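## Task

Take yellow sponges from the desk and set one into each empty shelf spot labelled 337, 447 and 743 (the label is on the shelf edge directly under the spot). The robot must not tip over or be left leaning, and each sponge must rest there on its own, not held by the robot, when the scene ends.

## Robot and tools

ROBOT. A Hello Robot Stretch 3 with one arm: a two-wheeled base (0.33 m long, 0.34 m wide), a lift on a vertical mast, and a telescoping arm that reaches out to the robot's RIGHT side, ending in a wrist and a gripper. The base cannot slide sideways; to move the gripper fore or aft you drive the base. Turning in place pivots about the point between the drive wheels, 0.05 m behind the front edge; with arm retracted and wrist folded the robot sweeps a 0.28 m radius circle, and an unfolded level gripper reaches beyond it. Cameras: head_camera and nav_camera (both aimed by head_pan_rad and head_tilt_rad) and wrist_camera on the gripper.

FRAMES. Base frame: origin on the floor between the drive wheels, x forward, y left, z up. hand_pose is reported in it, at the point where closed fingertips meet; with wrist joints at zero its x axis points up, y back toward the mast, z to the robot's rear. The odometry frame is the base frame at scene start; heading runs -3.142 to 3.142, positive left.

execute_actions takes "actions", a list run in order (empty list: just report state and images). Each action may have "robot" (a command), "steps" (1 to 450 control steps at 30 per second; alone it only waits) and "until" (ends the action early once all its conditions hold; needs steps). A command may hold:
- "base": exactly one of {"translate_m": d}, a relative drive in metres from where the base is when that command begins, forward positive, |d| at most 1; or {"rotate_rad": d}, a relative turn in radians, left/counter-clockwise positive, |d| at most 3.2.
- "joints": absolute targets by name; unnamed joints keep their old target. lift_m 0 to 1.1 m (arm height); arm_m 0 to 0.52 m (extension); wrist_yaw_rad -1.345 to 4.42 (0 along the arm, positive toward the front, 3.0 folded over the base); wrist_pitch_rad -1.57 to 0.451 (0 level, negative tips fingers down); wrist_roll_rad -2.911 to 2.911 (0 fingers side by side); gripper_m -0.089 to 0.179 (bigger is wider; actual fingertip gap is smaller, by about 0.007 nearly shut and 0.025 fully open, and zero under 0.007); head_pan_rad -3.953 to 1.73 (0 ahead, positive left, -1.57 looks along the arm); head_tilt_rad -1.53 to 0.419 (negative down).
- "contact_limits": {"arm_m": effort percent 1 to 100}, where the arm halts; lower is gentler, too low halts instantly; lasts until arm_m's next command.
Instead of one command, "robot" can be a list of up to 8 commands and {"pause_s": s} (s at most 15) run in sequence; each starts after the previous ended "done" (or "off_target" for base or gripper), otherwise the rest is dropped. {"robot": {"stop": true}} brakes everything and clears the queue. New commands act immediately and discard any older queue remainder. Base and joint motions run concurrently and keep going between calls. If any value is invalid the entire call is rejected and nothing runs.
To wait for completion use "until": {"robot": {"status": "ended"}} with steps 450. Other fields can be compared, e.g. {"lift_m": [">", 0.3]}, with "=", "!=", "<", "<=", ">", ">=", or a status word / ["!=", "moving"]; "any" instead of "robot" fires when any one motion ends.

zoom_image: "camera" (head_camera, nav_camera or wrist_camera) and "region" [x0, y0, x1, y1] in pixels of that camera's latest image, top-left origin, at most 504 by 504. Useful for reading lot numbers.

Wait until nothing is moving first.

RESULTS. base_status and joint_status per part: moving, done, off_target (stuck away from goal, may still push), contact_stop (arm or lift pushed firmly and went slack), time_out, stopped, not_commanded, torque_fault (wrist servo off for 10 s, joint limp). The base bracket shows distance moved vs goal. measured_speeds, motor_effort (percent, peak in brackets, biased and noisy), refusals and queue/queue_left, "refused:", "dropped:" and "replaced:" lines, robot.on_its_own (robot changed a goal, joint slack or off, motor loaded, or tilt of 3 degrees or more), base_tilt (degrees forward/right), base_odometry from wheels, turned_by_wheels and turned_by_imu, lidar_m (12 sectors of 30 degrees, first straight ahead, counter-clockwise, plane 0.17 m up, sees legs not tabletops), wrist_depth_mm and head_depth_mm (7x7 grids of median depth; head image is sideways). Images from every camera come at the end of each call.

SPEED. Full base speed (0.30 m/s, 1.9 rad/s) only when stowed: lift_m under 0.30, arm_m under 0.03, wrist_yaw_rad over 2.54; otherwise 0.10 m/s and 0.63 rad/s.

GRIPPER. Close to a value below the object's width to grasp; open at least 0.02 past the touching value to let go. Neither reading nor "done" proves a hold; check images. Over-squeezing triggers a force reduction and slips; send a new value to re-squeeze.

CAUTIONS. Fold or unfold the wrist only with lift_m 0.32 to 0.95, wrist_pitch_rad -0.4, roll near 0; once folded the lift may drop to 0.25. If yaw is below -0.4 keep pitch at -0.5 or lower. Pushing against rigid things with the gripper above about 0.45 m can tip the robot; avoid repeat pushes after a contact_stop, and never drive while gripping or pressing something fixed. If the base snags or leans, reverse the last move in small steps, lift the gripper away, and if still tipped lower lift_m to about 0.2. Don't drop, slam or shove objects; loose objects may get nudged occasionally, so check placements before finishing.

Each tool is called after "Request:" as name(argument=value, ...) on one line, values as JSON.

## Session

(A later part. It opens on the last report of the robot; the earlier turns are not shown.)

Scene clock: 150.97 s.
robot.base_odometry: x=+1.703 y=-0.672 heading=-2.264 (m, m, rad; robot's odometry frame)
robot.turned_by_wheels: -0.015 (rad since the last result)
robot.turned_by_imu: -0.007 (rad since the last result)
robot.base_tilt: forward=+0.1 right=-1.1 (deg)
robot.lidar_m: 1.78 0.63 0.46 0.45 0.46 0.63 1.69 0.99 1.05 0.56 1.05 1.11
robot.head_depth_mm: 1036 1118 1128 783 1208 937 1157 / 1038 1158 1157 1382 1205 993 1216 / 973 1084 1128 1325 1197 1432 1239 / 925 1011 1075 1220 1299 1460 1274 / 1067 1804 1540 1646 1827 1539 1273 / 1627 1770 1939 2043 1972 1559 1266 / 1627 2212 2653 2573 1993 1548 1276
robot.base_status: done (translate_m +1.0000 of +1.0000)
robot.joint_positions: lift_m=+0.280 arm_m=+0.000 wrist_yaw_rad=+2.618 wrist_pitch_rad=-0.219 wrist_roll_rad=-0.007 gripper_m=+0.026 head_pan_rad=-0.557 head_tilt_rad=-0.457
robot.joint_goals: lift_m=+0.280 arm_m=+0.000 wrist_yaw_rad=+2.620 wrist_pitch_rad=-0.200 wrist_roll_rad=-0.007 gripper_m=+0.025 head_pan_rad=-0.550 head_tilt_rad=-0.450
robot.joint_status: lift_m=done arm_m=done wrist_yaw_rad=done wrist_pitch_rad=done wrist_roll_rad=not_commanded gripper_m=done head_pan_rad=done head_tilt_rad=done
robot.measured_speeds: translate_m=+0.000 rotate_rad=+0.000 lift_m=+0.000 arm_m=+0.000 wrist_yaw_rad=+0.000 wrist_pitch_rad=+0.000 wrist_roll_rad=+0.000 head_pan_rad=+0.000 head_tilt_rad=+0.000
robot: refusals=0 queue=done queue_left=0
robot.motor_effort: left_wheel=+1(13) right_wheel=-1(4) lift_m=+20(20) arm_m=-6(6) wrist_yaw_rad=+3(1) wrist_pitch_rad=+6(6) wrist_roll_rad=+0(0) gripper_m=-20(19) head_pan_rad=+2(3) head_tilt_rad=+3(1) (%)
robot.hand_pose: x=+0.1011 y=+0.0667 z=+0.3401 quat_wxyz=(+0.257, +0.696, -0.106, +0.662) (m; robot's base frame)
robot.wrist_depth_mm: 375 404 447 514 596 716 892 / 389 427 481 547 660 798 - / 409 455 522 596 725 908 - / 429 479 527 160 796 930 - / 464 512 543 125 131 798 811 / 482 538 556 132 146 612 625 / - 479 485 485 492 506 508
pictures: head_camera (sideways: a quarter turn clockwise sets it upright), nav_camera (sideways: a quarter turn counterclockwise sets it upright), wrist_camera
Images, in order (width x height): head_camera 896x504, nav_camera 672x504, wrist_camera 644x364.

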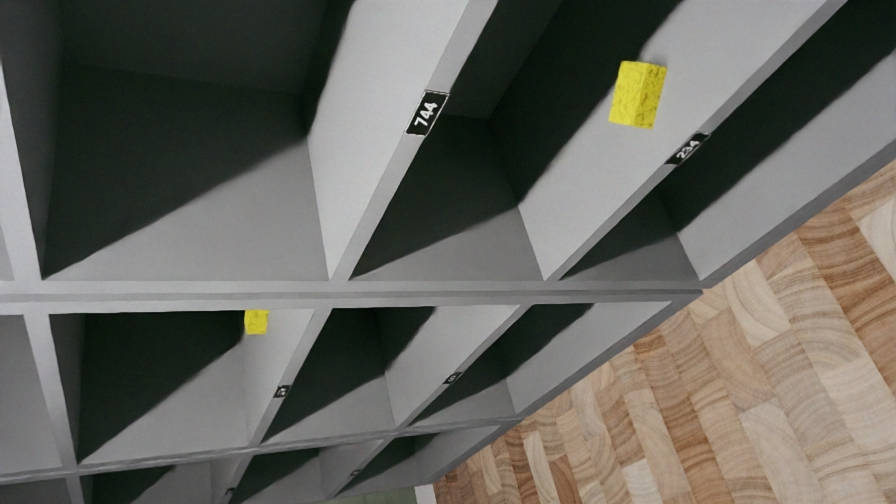

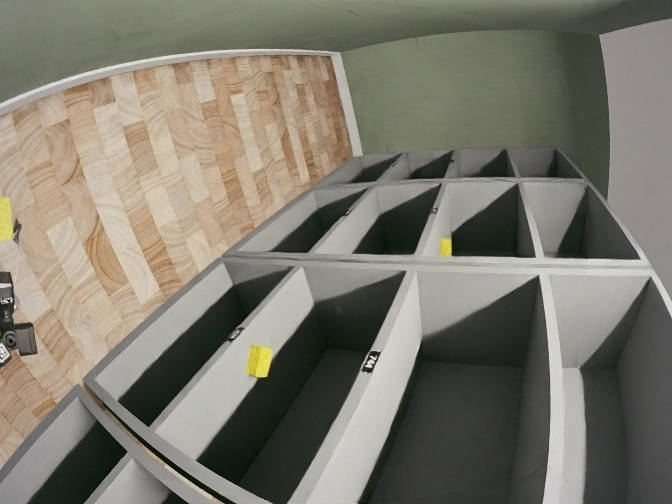

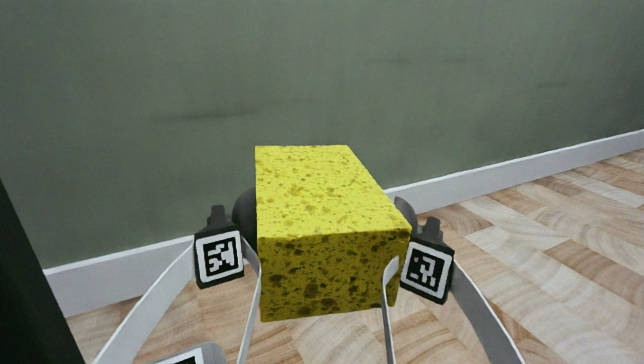

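Request:
execute_actions(actions=[{"robot":[{"base":{"translate_m":1}},{"base":{"translate_m":0.495}}],"steps":450,"until":{"robot":{"status":"ended"}}}])

Request:
execute_actions(actions=[{"robot":{"joints":{"lift_m":0.54,"wrist_yaw_rad":0,"head_pan_rad":-1.57,"head_tilt_rad":-0.9}},"steps":450,"until":{"robot":{"status":"ended"}}}])

Scene clock: 161.70 s.
robot.base_odometry: x=+0.748 y=-1.822 heading=-2.264 (m, m, rad; robot's odometry frame)
robot.turned_by_wheels: +0.000 (rad since the last result)
robot.turned_by_imu: +0.012 (rad since the last result)
robot.base_tilt: forward=+0.1 right=-1.2 (deg)
robot.lidar_m: 1.39 0.63 0.47 0.45 0.47 0.64 1.79 1.43 0.71 1.01 0.69 1.44
robot.head_depth_mm: 725 622 654 698 762 863 1075 / 1108 1274 1154 834 1072 930 1018 / 1141 1445 1146 1585 1200 1441 1239 / 1223 1413 1261 1608 1357 1484 1284 / 1201 1329 1402 1564 1755 1552 1274 / 1181 1272 1406 1533 1676 1548 1277 / 1133 1218 1321 1432 1565 1551 1273
robot.base_status: done (translate_m +0.4950 of +0.4950)
robot.joint_positions: lift_m=+0.280 arm_m=+0.000 wrist_yaw_rad=+2.618 wrist_pitch_rad=-0.219 wrist_roll_rad=-0.007 gripper_m=+0.026 head_pan_rad=-0.557 head_tilt_rad=-0.457
robot.joint_goals: lift_m=+0.280 arm_m=+0.000 wrist_yaw_rad=+2.620 wrist_pitch_rad=-0.200 wrist_roll_rad=-0.007 gripper_m=+0.025 head_pan_rad=-0.550 head_tilt_rad=-0.450
robot.joint_status: lift_m=done arm_m=done wrist_yaw_rad=done wrist_pitch_rad=done wrist_roll_rad=not_commanded gripper_m=done head_pan_rad=done head_tilt_rad=done
robot.measured_speeds: translate_m=+0.000 rotate_rad=+0.000 lift_m=+0.000 arm_m=+0.000 wrist_yaw_rad=+0.000 wrist_pitch_rad=+0.000 wrist_roll_rad=+0.000 head_pan_rad=+0.000 head_tilt_rad=+0.000
robot: refusals=0 queue=done queue_left=0
robot.motor_effort: left_wheel=-1(13) right_wheel=+0(4) lift_m=+20(20) arm_m=-7(6) wrist_yaw_rad=+2(1) wrist_pitch_rad=+6(6) wrist_roll_rad=+0(0) gripper_m=-20(20) head_pan_rad=+2(2) head_tilt_rad=+1(2) (%)
robot.hand_pose: x=+0.1011 y=+0.0667 z=+0.3401 quat_wxyz=(+0.257, +0.696, -0.106, +0.662) (m; robot's base frame)
robot.wrist_depth_mm: 370 406 453 514 588 703 877 / 384 441 480 555 654 788 - / 407 462 512 593 729 897 - / 437 490 540 160 784 923 - / 464 524 552 125 132 785 778 / 498 537 565 132 146 603 630 / - 480 483 488 493 498 515
pictures: head_camera (sideways: a quarter turn clockwise sets it upright), nav_camera (sideways: a quarter turn counterclockwise sets it upright), wrist_camera
Images, in order (width x height): head_camera 896x504, nav_camera 672x504, wrist_camera 644x364.

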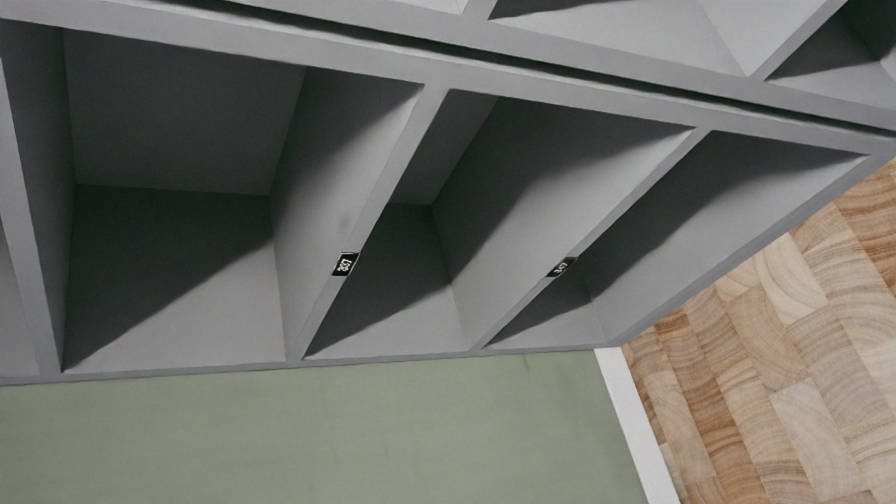

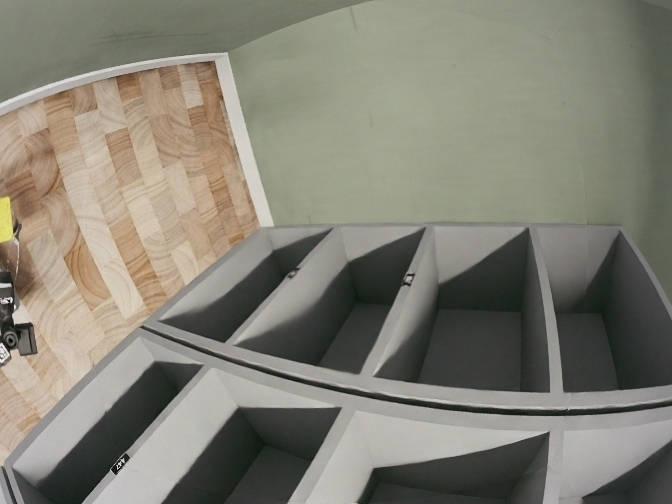

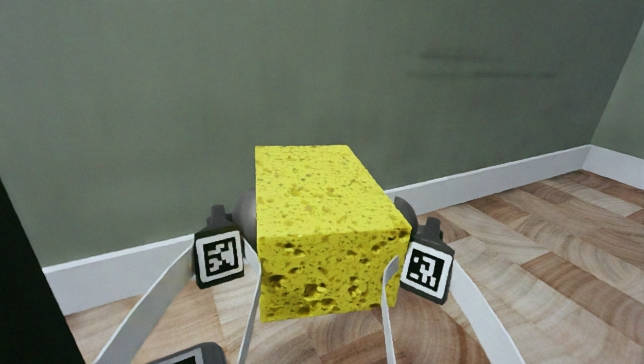

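Scene clock: 164.80 s.
robot.base_odometry: x=+0.748 y=-1.822 heading=-2.264 (m, m, rad; robot's odometry frame)
robot.turned_by_wheels: +0.000 (rad since the last result)
robot.turned_by_imu: +0.000 (rad since the last result)
robot.base_tilt: forward=+0.2 right=-0.9 (deg)
robot.lidar_m: 1.39 0.63 0.47 0.45 0.47 0.64 1.79 1.43 0.71 1.01 0.69 1.44
robot.head_depth_mm: 729 591 1102 975 1233 1223 1086 / 725 591 1122 973 1310 1254 - / 687 588 1127 967 1322 1238 - / 653 585 1122 972 771 - 1111 / 715 584 1127 962 1299 1217 1088 / 710 582 1118 970 1307 1216 1084 / 710 581 1074 959 1253 1210 1083
robot.base_status: done (translate_m +0.4950 of +0.4950)
robot.joint_positions: lift_m=+0.540 arm_m=+0.000 wrist_yaw_rad=+0.003 wrist_pitch_rad=-0.219 wrist_roll_rad=-0.007 gripper_m=+0.026 head_pan_rad=-1.563 head_tilt_rad=-0.889
robot.joint_goals: lift_m=+0.540 arm_m=+0.000 wrist_yaw_rad=+0.000 wrist_pitch_rad=-0.200 wrist_roll_rad=-0.007 gripper_m=+0.025 head_pan_rad=-1.570 head_tilt_rad=-0.900
robot.joint_status: lift_m=done arm_m=done wrist_yaw_rad=done wrist_pitch_rad=done wrist_roll_rad=not_commanded gripper_m=done head_pan_rad=done head_tilt_rad=done
robot.measured_speeds: translate_m=+0.000 rotate_rad=+0.000 lift_m=+0.000 arm_m=+0.000 wrist_yaw_rad=+0.000 wrist_pitch_rad=+0.000 wrist_roll_rad=+0.000 head_pan_rad=+0.000 head_tilt_rad=+0.000
robot: refusals=0 queue=done queue_left=0
robot.motor_effort: left_wheel=-1(1) right_wheel=+0(0) lift_m=+41(41) arm_m=-6(6) wrist_yaw_rad=-1(2) wrist_pitch_rad=+6(6) wrist_roll_rad=+0(0) gripper_m=-19(20) head_pan_rad=-2(27) head_tilt_rad=-4(19) (%)
robot.hand_pose: x=-0.0209 y=-0.3903 z=+0.5991 quat_wxyz=(+0.706, +0.079, -0.700, -0.076) (m; robot's base frame)
robot.wrist_depth_mm: 466 667 715 696 688 674 513 / 476 670 747 754 740 705 498 / 448 497 519 526 564 595 505 / 373 366 364 161 367 374 390 / 497 712 927 125 131 691 439 / 500 675 788 132 145 674 481 / 523 664 690 708 728 669 478
pictures: head_camera (sideways: a quarter turn clockwise sets it upright), nav_camera (sideways: a quarter turn counterclockwise sets it upright), wrist_camera
Images, in order (width x height): head_camera 896x504, nav_camera 672x504, wrist_camera 644x364.

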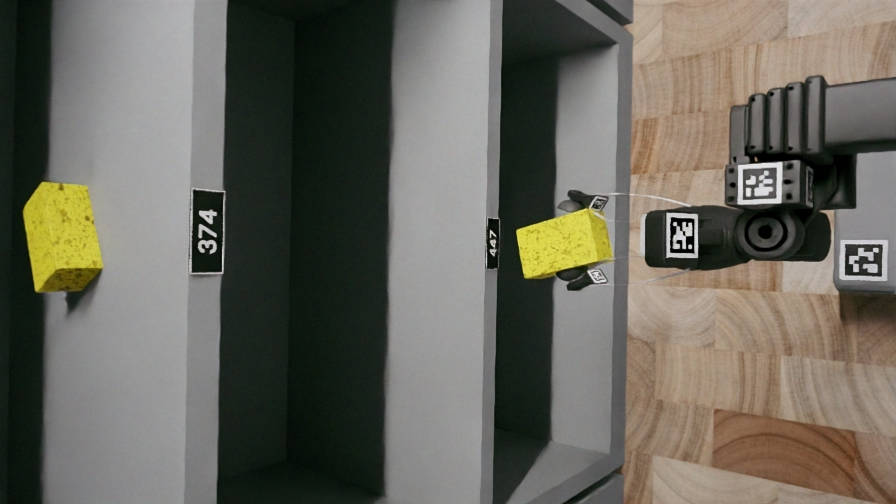

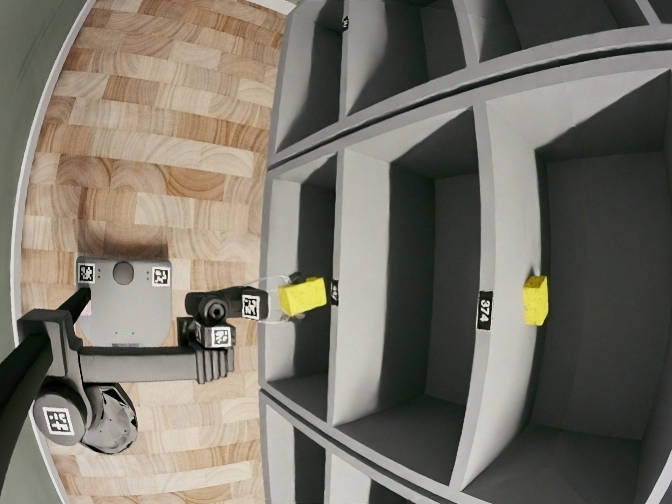

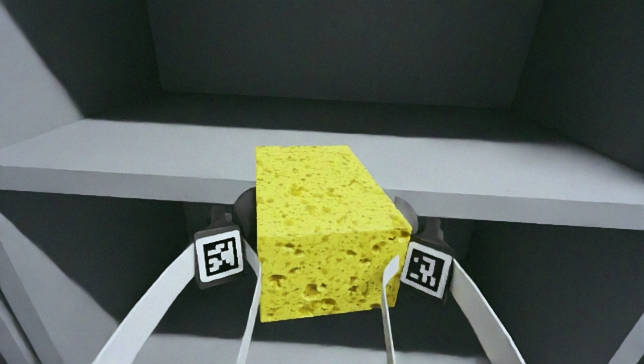

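Request:
execute_actions(actions=[{"robot":[{"joints":{"arm_m":0.31}},{"joints":{"lift_m":0.501}},{"joints":{"gripper_m":0.1}},{"joints":{"arm_m":0}},{"base":{"translate_m":-1},"joints":{"wrist_yaw_rad":2.62,"lift_m":0.28,"gripper_m":0.05}},{"base":{"translate_m":-1}},{"base":{"translate_m":-0.85}},{"base":{"rotate_rad":-1.571}}],"steps":450,"until":{"robot":{"status":"ended"}}},{"steps":450,"until":{"robot":{"status":"ended"}}},{"robot":[{"base":{"translate_m":1}},{"base":{"translate_m":0.96}},{"base":{"rotate_rad":1.55}},{"base":{"translate_m":0.84}},{"joints":{"lift_m":0.77,"wrist_yaw_rad":1.4,"gripper_m":0.17,"head_tilt_rad":-0.7}},{"joints":{"arm_m":0.46}}],"steps":450,"until":{"robot":{"status":"ended"}}},{"steps":450,"until":{"robot":{"status":"ended"}}}])

Scene clock: 224.57 s.
robot.base_odometry: x=+0.511 y=+0.988 heading=-2.285 (m, m, rad; robot's odometry frame)
robot.turned_by_wheels: -0.021 (rad since the last result)
robot.turned_by_imu: -0.021 (rad since the last result)
robot.base_tilt: forward=+0.1 right=-0.9 (deg)
robot.lidar_m: 2.92 1.34 0.97 0.93 0.96 1.42 1.36 1.40 1.41 0.90 0.81 1.47
robot.head_depth_mm: 1120 1285 1478 1722 1584 - - / 1127 1277 1447 1689 - 1290 1141 / 1129 1278 1267 858 1511 1320 1139 / 1125 1282 1170 830 1442 1293 1132 / 1122 1277 1165 827 1516 1315 1134 / 1123 1274 1111 827 1485 1301 1135 / 1127 1273 1106 824 1505 1310 1133
robot.base_status: done (translate_m +0.8400 of +0.8400)
robot.joint_positions: lift_m=+0.770 arm_m=+0.460 wrist_yaw_rad=+1.401 wrist_pitch_rad=-0.219 wrist_roll_rad=-0.007 gripper_m=+0.170 head_pan_rad=-1.563 head_tilt_rad=-0.705
robot.joint_goals: lift_m=+0.770 arm_m=+0.460 wrist_yaw_rad=+1.400 wrist_pitch_rad=-0.200 wrist_roll_rad=-0.007 gripper_m=+0.170 head_pan_rad=-1.570 head_tilt_rad=-0.700
robot.joint_status: lift_m=done arm_m=done wrist_yaw_rad=done wrist_pitch_rad=done wrist_roll_rad=not_commanded gripper_m=done head_pan_rad=done head_tilt_rad=done
robot.measured_speeds: translate_m=+0.000 rotate_rad=+0.000 lift_m=+0.000 arm_m=+0.000 wrist_yaw_rad=+0.000 wrist_pitch_rad=+0.000 wrist_roll_rad=+0.000 head_pan_rad=+0.000 head_tilt_rad=+0.000
robot: refusals=0 queue=done queue_left=0
robot.motor_effort: left_wheel=-3(14) right_wheel=+1(7) lift_m=+41(43) arm_m=+5(8) wrist_yaw_rad=+0(2) wrist_pitch_rad=+6(6) wrist_roll_rad=+0(0) gripper_m=+0(84) head_pan_rad=-3(2) head_tilt_rad=+1(11) (%)
robot.hand_pose: x=+0.2200 y=-0.6461 z=+0.8292 quat_wxyz=(+0.589, +0.511, -0.485, +0.396) (m; robot's base frame)
robot.wrist_depth_mm: - - - - - - 743 / - - - - - - 751 / - - - 695 717 743 687 / - - 508 450 464 479 488 / - - 354 338 342 370 363 / - - 268 260 219 271 284 / - - 220 216 176 229 232
pictures: head_camera (sideways: a quarter turn clockwise sets it upright), nav_camera (sideways: a quarter turn counterclockwise sets it upright), wrist_camera
Images, in order (width x height): head_camera 896x504, nav_camera 672x504, wrist_camera 644x364.

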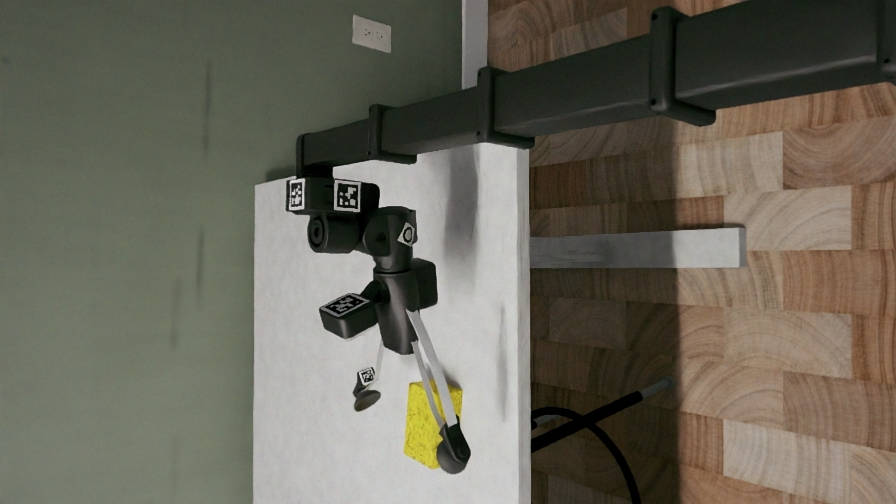

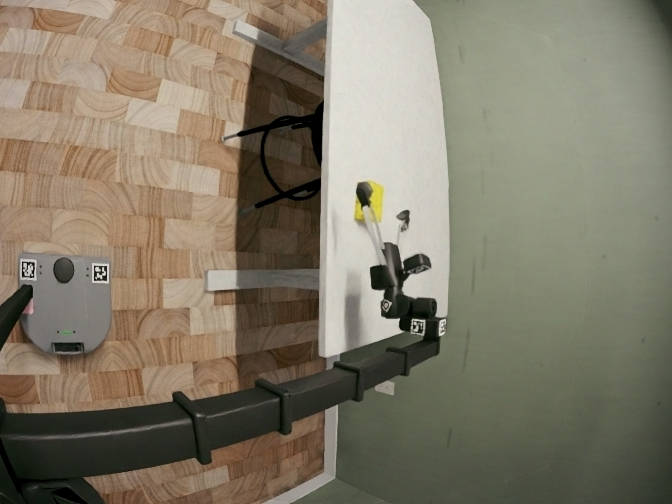

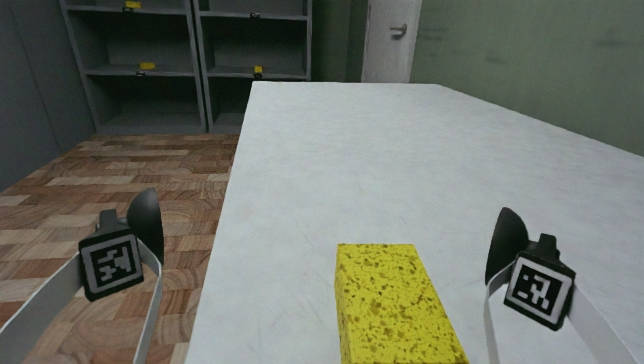

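Request:
execute_actions(actions=[{"robot":[{"joints":{"arm_m":0.497}},{"joints":{"lift_m":0.686}},{"joints":{"gripper_m":0.025}},{"joints":{"lift_m":0.75}},{"joints":{"arm_m":0}}],"steps":450,"until":{"robot":{"status":"ended"}}}])

Scene clock: 237.53 s.
robot.base_odometry: x=+0.511 y=+0.988 heading=-2.285 (m, m, rad; robot's odometry frame)
robot.turned_by_wheels: +0.000 (rad since the last result)
robot.turned_by_imu: +0.000 (rad since the last result)
robot.base_tilt: forward=+0.1 right=-1.0 (deg)
robot.lidar_m: 2.92 1.35 0.97 0.93 0.97 1.41 1.36 1.41 1.41 0.90 0.82 1.48
robot.head_depth_mm: 1128 1271 1465 1734 1579 1330 - / 1132 1273 1479 1695 1579 1321 - / 1129 1282 1175 863 1539 1359 - / 1127 1269 1124 857 1460 1307 1182 / 1118 1276 1109 858 1520 1322 1179 / 1136 1269 1115 854 1474 1310 - / 1125 1276 1116 851 1519 1304 1136
robot.base_status: done (translate_m +0.8400 of +0.8400)
robot.joint_positions: lift_m=+0.750 arm_m=+0.000 wrist_yaw_rad=+1.401 wrist_pitch_rad=-0.217 wrist_roll_rad=-0.007 gripper_m=+0.026 head_pan_rad=-1.563 head_tilt_rad=-0.705
robot.joint_goals: lift_m=+0.750 arm_m=+0.000 wrist_yaw_rad=+1.400 wrist_pitch_rad=-0.200 wrist_roll_rad=-0.007 gripper_m=+0.025 head_pan_rad=-1.570 head_tilt_rad=-0.700
robot.joint_status: lift_m=done arm_m=done wrist_yaw_rad=done wrist_pitch_rad=done wrist_roll_rad=not_commanded gripper_m=done head_pan_rad=done head_tilt_rad=done
robot.measured_speeds: translate_m=+0.000 rotate_rad=+0.000 lift_m=+0.000 arm_m=+0.000 wrist_yaw_rad=+0.000 wrist_pitch_rad=+0.000 wrist_roll_rad=+0.000 head_pan_rad=+0.000 head_tilt_rad=+0.000
robot: refusals=0 queue=done queue_left=0
robot.motor_effort: left_wheel=-3(3) right_wheel=+2(1) lift_m=+41(41) arm_m=-7(10) wrist_yaw_rad=+0(0) wrist_pitch_rad=+6(6) wrist_roll_rad=+0(0) gripper_m=-19(91) head_pan_rad=-2(2) head_tilt_rad=+1(1) (%)
robot.hand_pose: x=+0.2201 y=-0.1870 z=+0.8095 quat_wxyz=(+0.589, +0.510, -0.486, +0.396) (m; robot's base frame)
robot.wrist_depth_mm: - - - - - - - / - - - - - - - / - - - - - 699 706 / - - - 161 - - 450 / - - 132 128 135 - 581 / - - - 137 140 - 568 / - - - - - - -
pictures: head_camera (sideways: a quarter turn clockwise sets it upright), nav_camera (sideways: a quarter turn counterclockwise sets it upright), wrist_camera
Images, in order (width x height): head_camera 896x504, nav_camera 672x504, wrist_camera 644x364.

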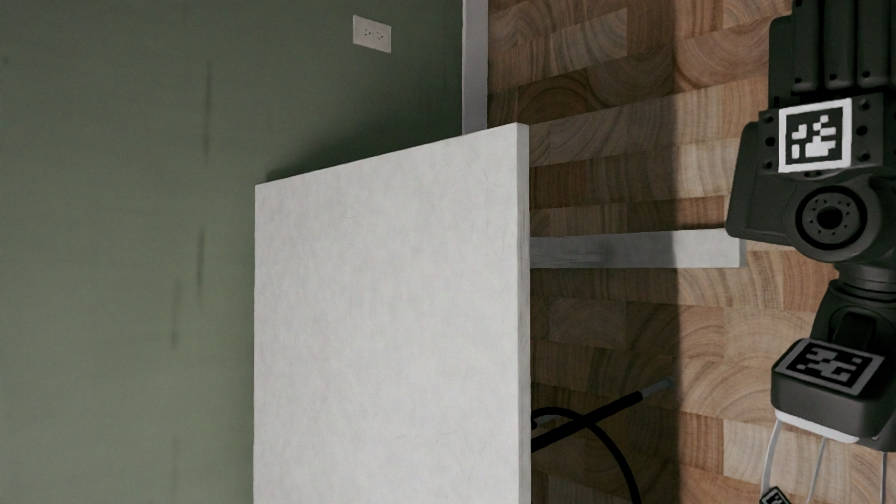

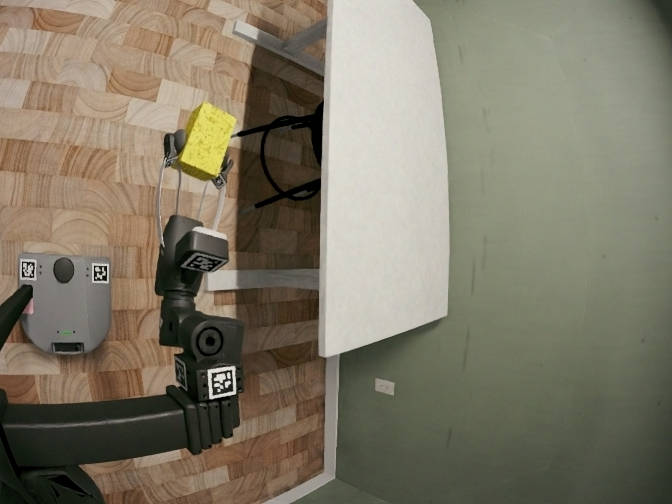

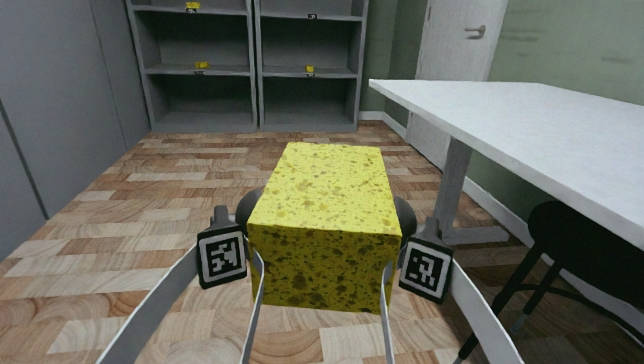

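Request:
execute_actions(actions=[{"robot":[{"base":{"translate_m":-0.85},"joints":{"wrist_yaw_rad":2.62,"lift_m":0.28}},{"base":{"rotate_rad":1.571}},{"base":{"translate_m":1}},{"base":{"translate_m":0.97}},{"base":{"rotate_rad":-1.59}},{"base":{"translate_m":1}},{"base":{"translate_m":1}},{"base":{"translate_m":1}}],"steps":450,"until":{"robot":{"status":"ended"}}},{"steps":450,"until":{"robot":{"status":"ended"}}},{"steps":450,"until":{"robot":{"status":"ended"}}}])

Scene clock: 278.27 s.
robot.base_odometry: x=+0.549 y=-1.889 heading=-2.304 (m, m, rad; robot's odometry frame)
robot.turned_by_wheels: -0.019 (rad since the last result)
robot.turned_by_imu: +0.015 (rad since the last result)
robot.base_tilt: forward=+0.1 right=-1.0 (deg)
robot.lidar_m: 1.20 0.65 0.47 0.46 0.47 0.65 1.79 0.83 0.88 0.83 0.59 1.24
robot.head_depth_mm: 823 866 625 1157 957 1245 1144 / 825 859 624 1148 933 1242 1139 / 828 856 618 1132 949 1241 1139 / 827 850 618 1142 950 1232 1136 / 829 842 645 1133 945 1240 1128 / 807 796 640 925 896 1096 1131 / 595 602 602 704 849 1205 1127
robot.base_status: done (translate_m +1.0000 of +1.0000)
robot.joint_positions: lift_m=+0.280 arm_m=+0.000 wrist_yaw_rad=+2.618 wrist_pitch_rad=-0.218 wrist_roll_rad=-0.007 gripper_m=+0.026 head_pan_rad=-1.563 head_tilt_rad=-0.704
robot.joint_goals: lift_m=+0.280 arm_m=+0.000 wrist_yaw_rad=+2.620 wrist_pitch_rad=-0.200 wrist_roll_rad=-0.007 gripper_m=+0.025 head_pan_rad=-1.570 head_tilt_rad=-0.700
robot.joint_status: lift_m=done arm_m=done wrist_yaw_rad=done wrist_pitch_rad=done wrist_roll_rad=not_commanded gripper_m=done head_pan_rad=done head_tilt_rad=done
robot.measured_speeds: translate_m=+0.000 rotate_rad=+0.000 lift_m=+0.000 arm_m=+0.000 wrist_yaw_rad=+0.000 wrist_pitch_rad=+0.000 wrist_roll_rad=+0.000 head_pan_rad=+0.000 head_tilt_rad=+0.000
robot: refusals=0 queue=done queue_left=0
robot.motor_effort: left_wheel=-1(14) right_wheel=+1(7) lift_m=+20(41) arm_m=-6(7) wrist_yaw_rad=+1(6) wrist_pitch_rad=+6(6) wrist_roll_rad=+0(0) gripper_m=-19(20) head_pan_rad=-2(2) head_tilt_rad=+1(2) (%)
robot.hand_pose: x=+0.1012 y=+0.0667 z=+0.3402 quat_wxyz=(+0.257, +0.696, -0.106, +0.662) (m; robot's base frame)
robot.wrist_depth_mm: 375 410 467 532 619 707 871 / 399 438 493 564 665 799 950 / 418 465 528 594 748 895 946 / 442 492 562 160 799 963 960 / 466 523 132 128 136 780 816 / 500 533 538 137 140 606 604 / - 481 479 492 495 512 510
pictures: head_camera (sideways: a quarter turn clockwise sets it upright), nav_camera (sideways: a quarter turn counterclockwise sets it upright), wrist_camera
Images, in order (width x height): head_camera 896x504, nav_camera 672x504, wrist_camera 644x364.

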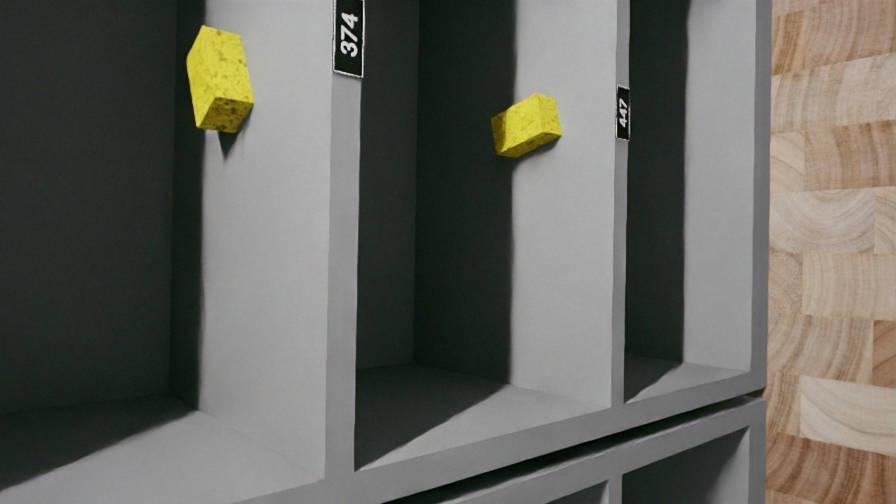

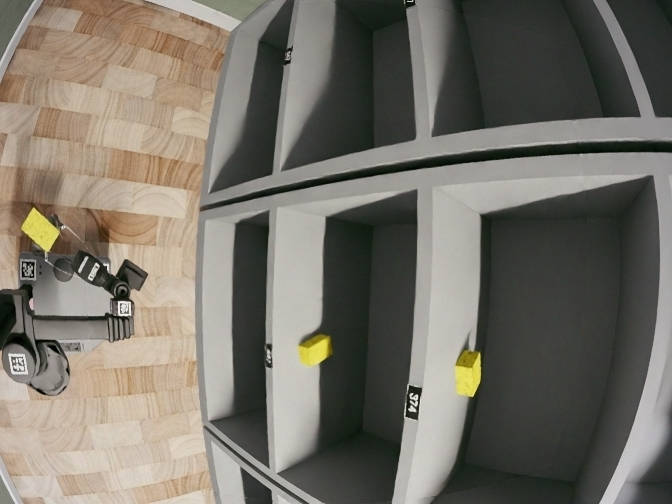

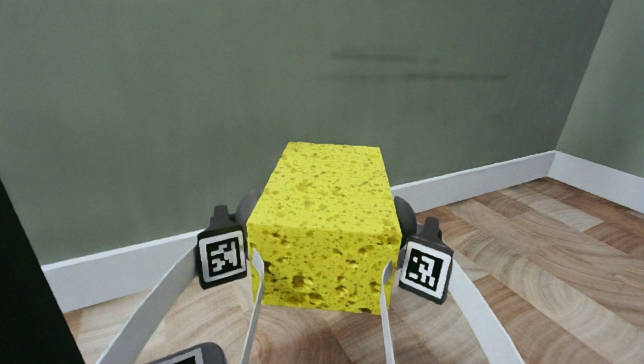

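Request:
execute_actions(actions=[{"robot":[{"base":{"translate_m":0.745},"joints":{"lift_m":0.99,"wrist_yaw_rad":0,"head_tilt_rad":-0.5}},{"joints":{"arm_m":0.31}},{"joints":{"lift_m":0.956}},{"joints":{"gripper_m":0.1}},{"joints":{"arm_m":0}}],"steps":450,"until":{"robot":{"status":"ended"}}},{"steps":450,"until":{"robot":{"status":"ended"}}}])

Scene clock: 298.10 s.
robot.base_odometry: x=+0.051 y=-2.442 heading=-2.304 (m, m, rad; robot's odometry frame)
robot.turned_by_wheels: +0.000 (rad since the last result)
robot.turned_by_imu: +0.006 (rad since the last result)
robot.base_tilt: forward=+0.1 right=-1.2 (deg)
robot.lidar_m: 0.45 0.47 0.47 0.46 0.47 0.65 1.82 1.42 0.70 1.01 0.64 0.47
robot.head_depth_mm: 815 893 939 659 1147 - - / 810 894 939 655 1171 - - / 814 892 943 653 1185 - - / 817 895 940 648 1182 - - / 815 894 948 644 1083 885 1165 / 817 893 945 640 1118 884 1160 / 822 897 938 673 1067 880 1110
robot.base_status: done (translate_m +0.7450 of +0.7450)
robot.joint_positions: lift_m=+0.956 arm_m=+0.000 wrist_yaw_rad=+0.001 wrist_pitch_rad=-0.216 wrist_roll_rad=-0.007 gripper_m=+0.100 head_pan_rad=-1.564 head_tilt_rad=-0.507
robot.joint_goals: lift_m=+0.956 arm_m=+0.000 wrist_yaw_rad=+0.000 wrist_pitch_rad=-0.200 wrist_roll_rad=-0.007 gripper_m=+0.100 head_pan_rad=-1.570 head_tilt_rad=-0.500
robot.joint_status: lift_m=done arm_m=done wrist_yaw_rad=done wrist_pitch_rad=done wrist_roll_rad=not_commanded gripper_m=done head_pan_rad=done head_tilt_rad=done
robot.measured_speeds: translate_m=+0.000 rotate_rad=+0.000 lift_m=+0.000 arm_m=+0.000 wrist_yaw_rad=+0.000 wrist_pitch_rad=+0.000 wrist_roll_rad=+0.000 head_pan_rad=+0.000 head_tilt_rad=+0.000
robot: refusals=0 queue=done queue_left=0
robot.motor_effort: left_wheel=-2(9) right_wheel=+1(4) lift_m=+20(42) arm_m=-7(8) wrist_yaw_rad=-1(3) wrist_pitch_rad=+5(6) wrist_roll_rad=+0(0) gripper_m=+0(80) head_pan_rad=-2(2) head_tilt_rad=+2(13) (%)
robot.hand_pose: x=-0.0212 y=-0.3905 z=+1.0168 quat_wxyz=(+0.706, +0.077, -0.700, -0.076) (m; robot's base frame)
robot.wrist_depth_mm: 464 668 696 694 676 672 511 / 471 605 723 725 720 687 504 / 360 374 391 403 416 433 452 / 473 651 861 339 333 331 329 / 485 720 912 940 949 733 493 / 492 652 772 804 781 662 477 / 516 640 655 657 662 644 473
pictures: head_camera (sideways: a quarter turn clockwise sets it upright), nav_camera (sideways: a quarter turn counterclockwise sets it upright), wrist_camera
Images, in order (width x height): head_camera 896x504, nav_camera 672x504, wrist_camera 644x364.

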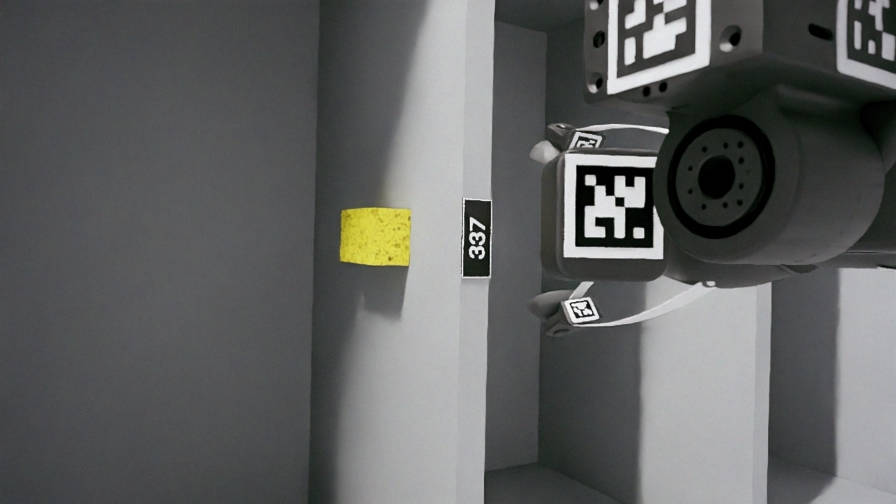

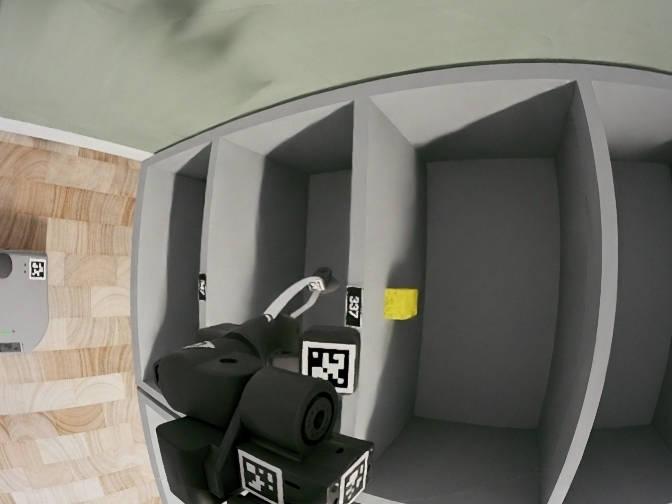

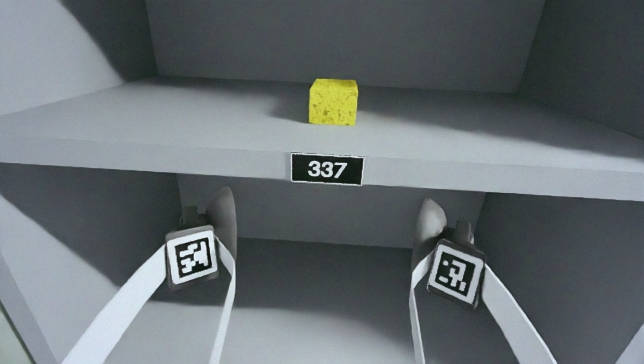

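Request:
finished_scene(scene=2)

The scene is finished: the task was done.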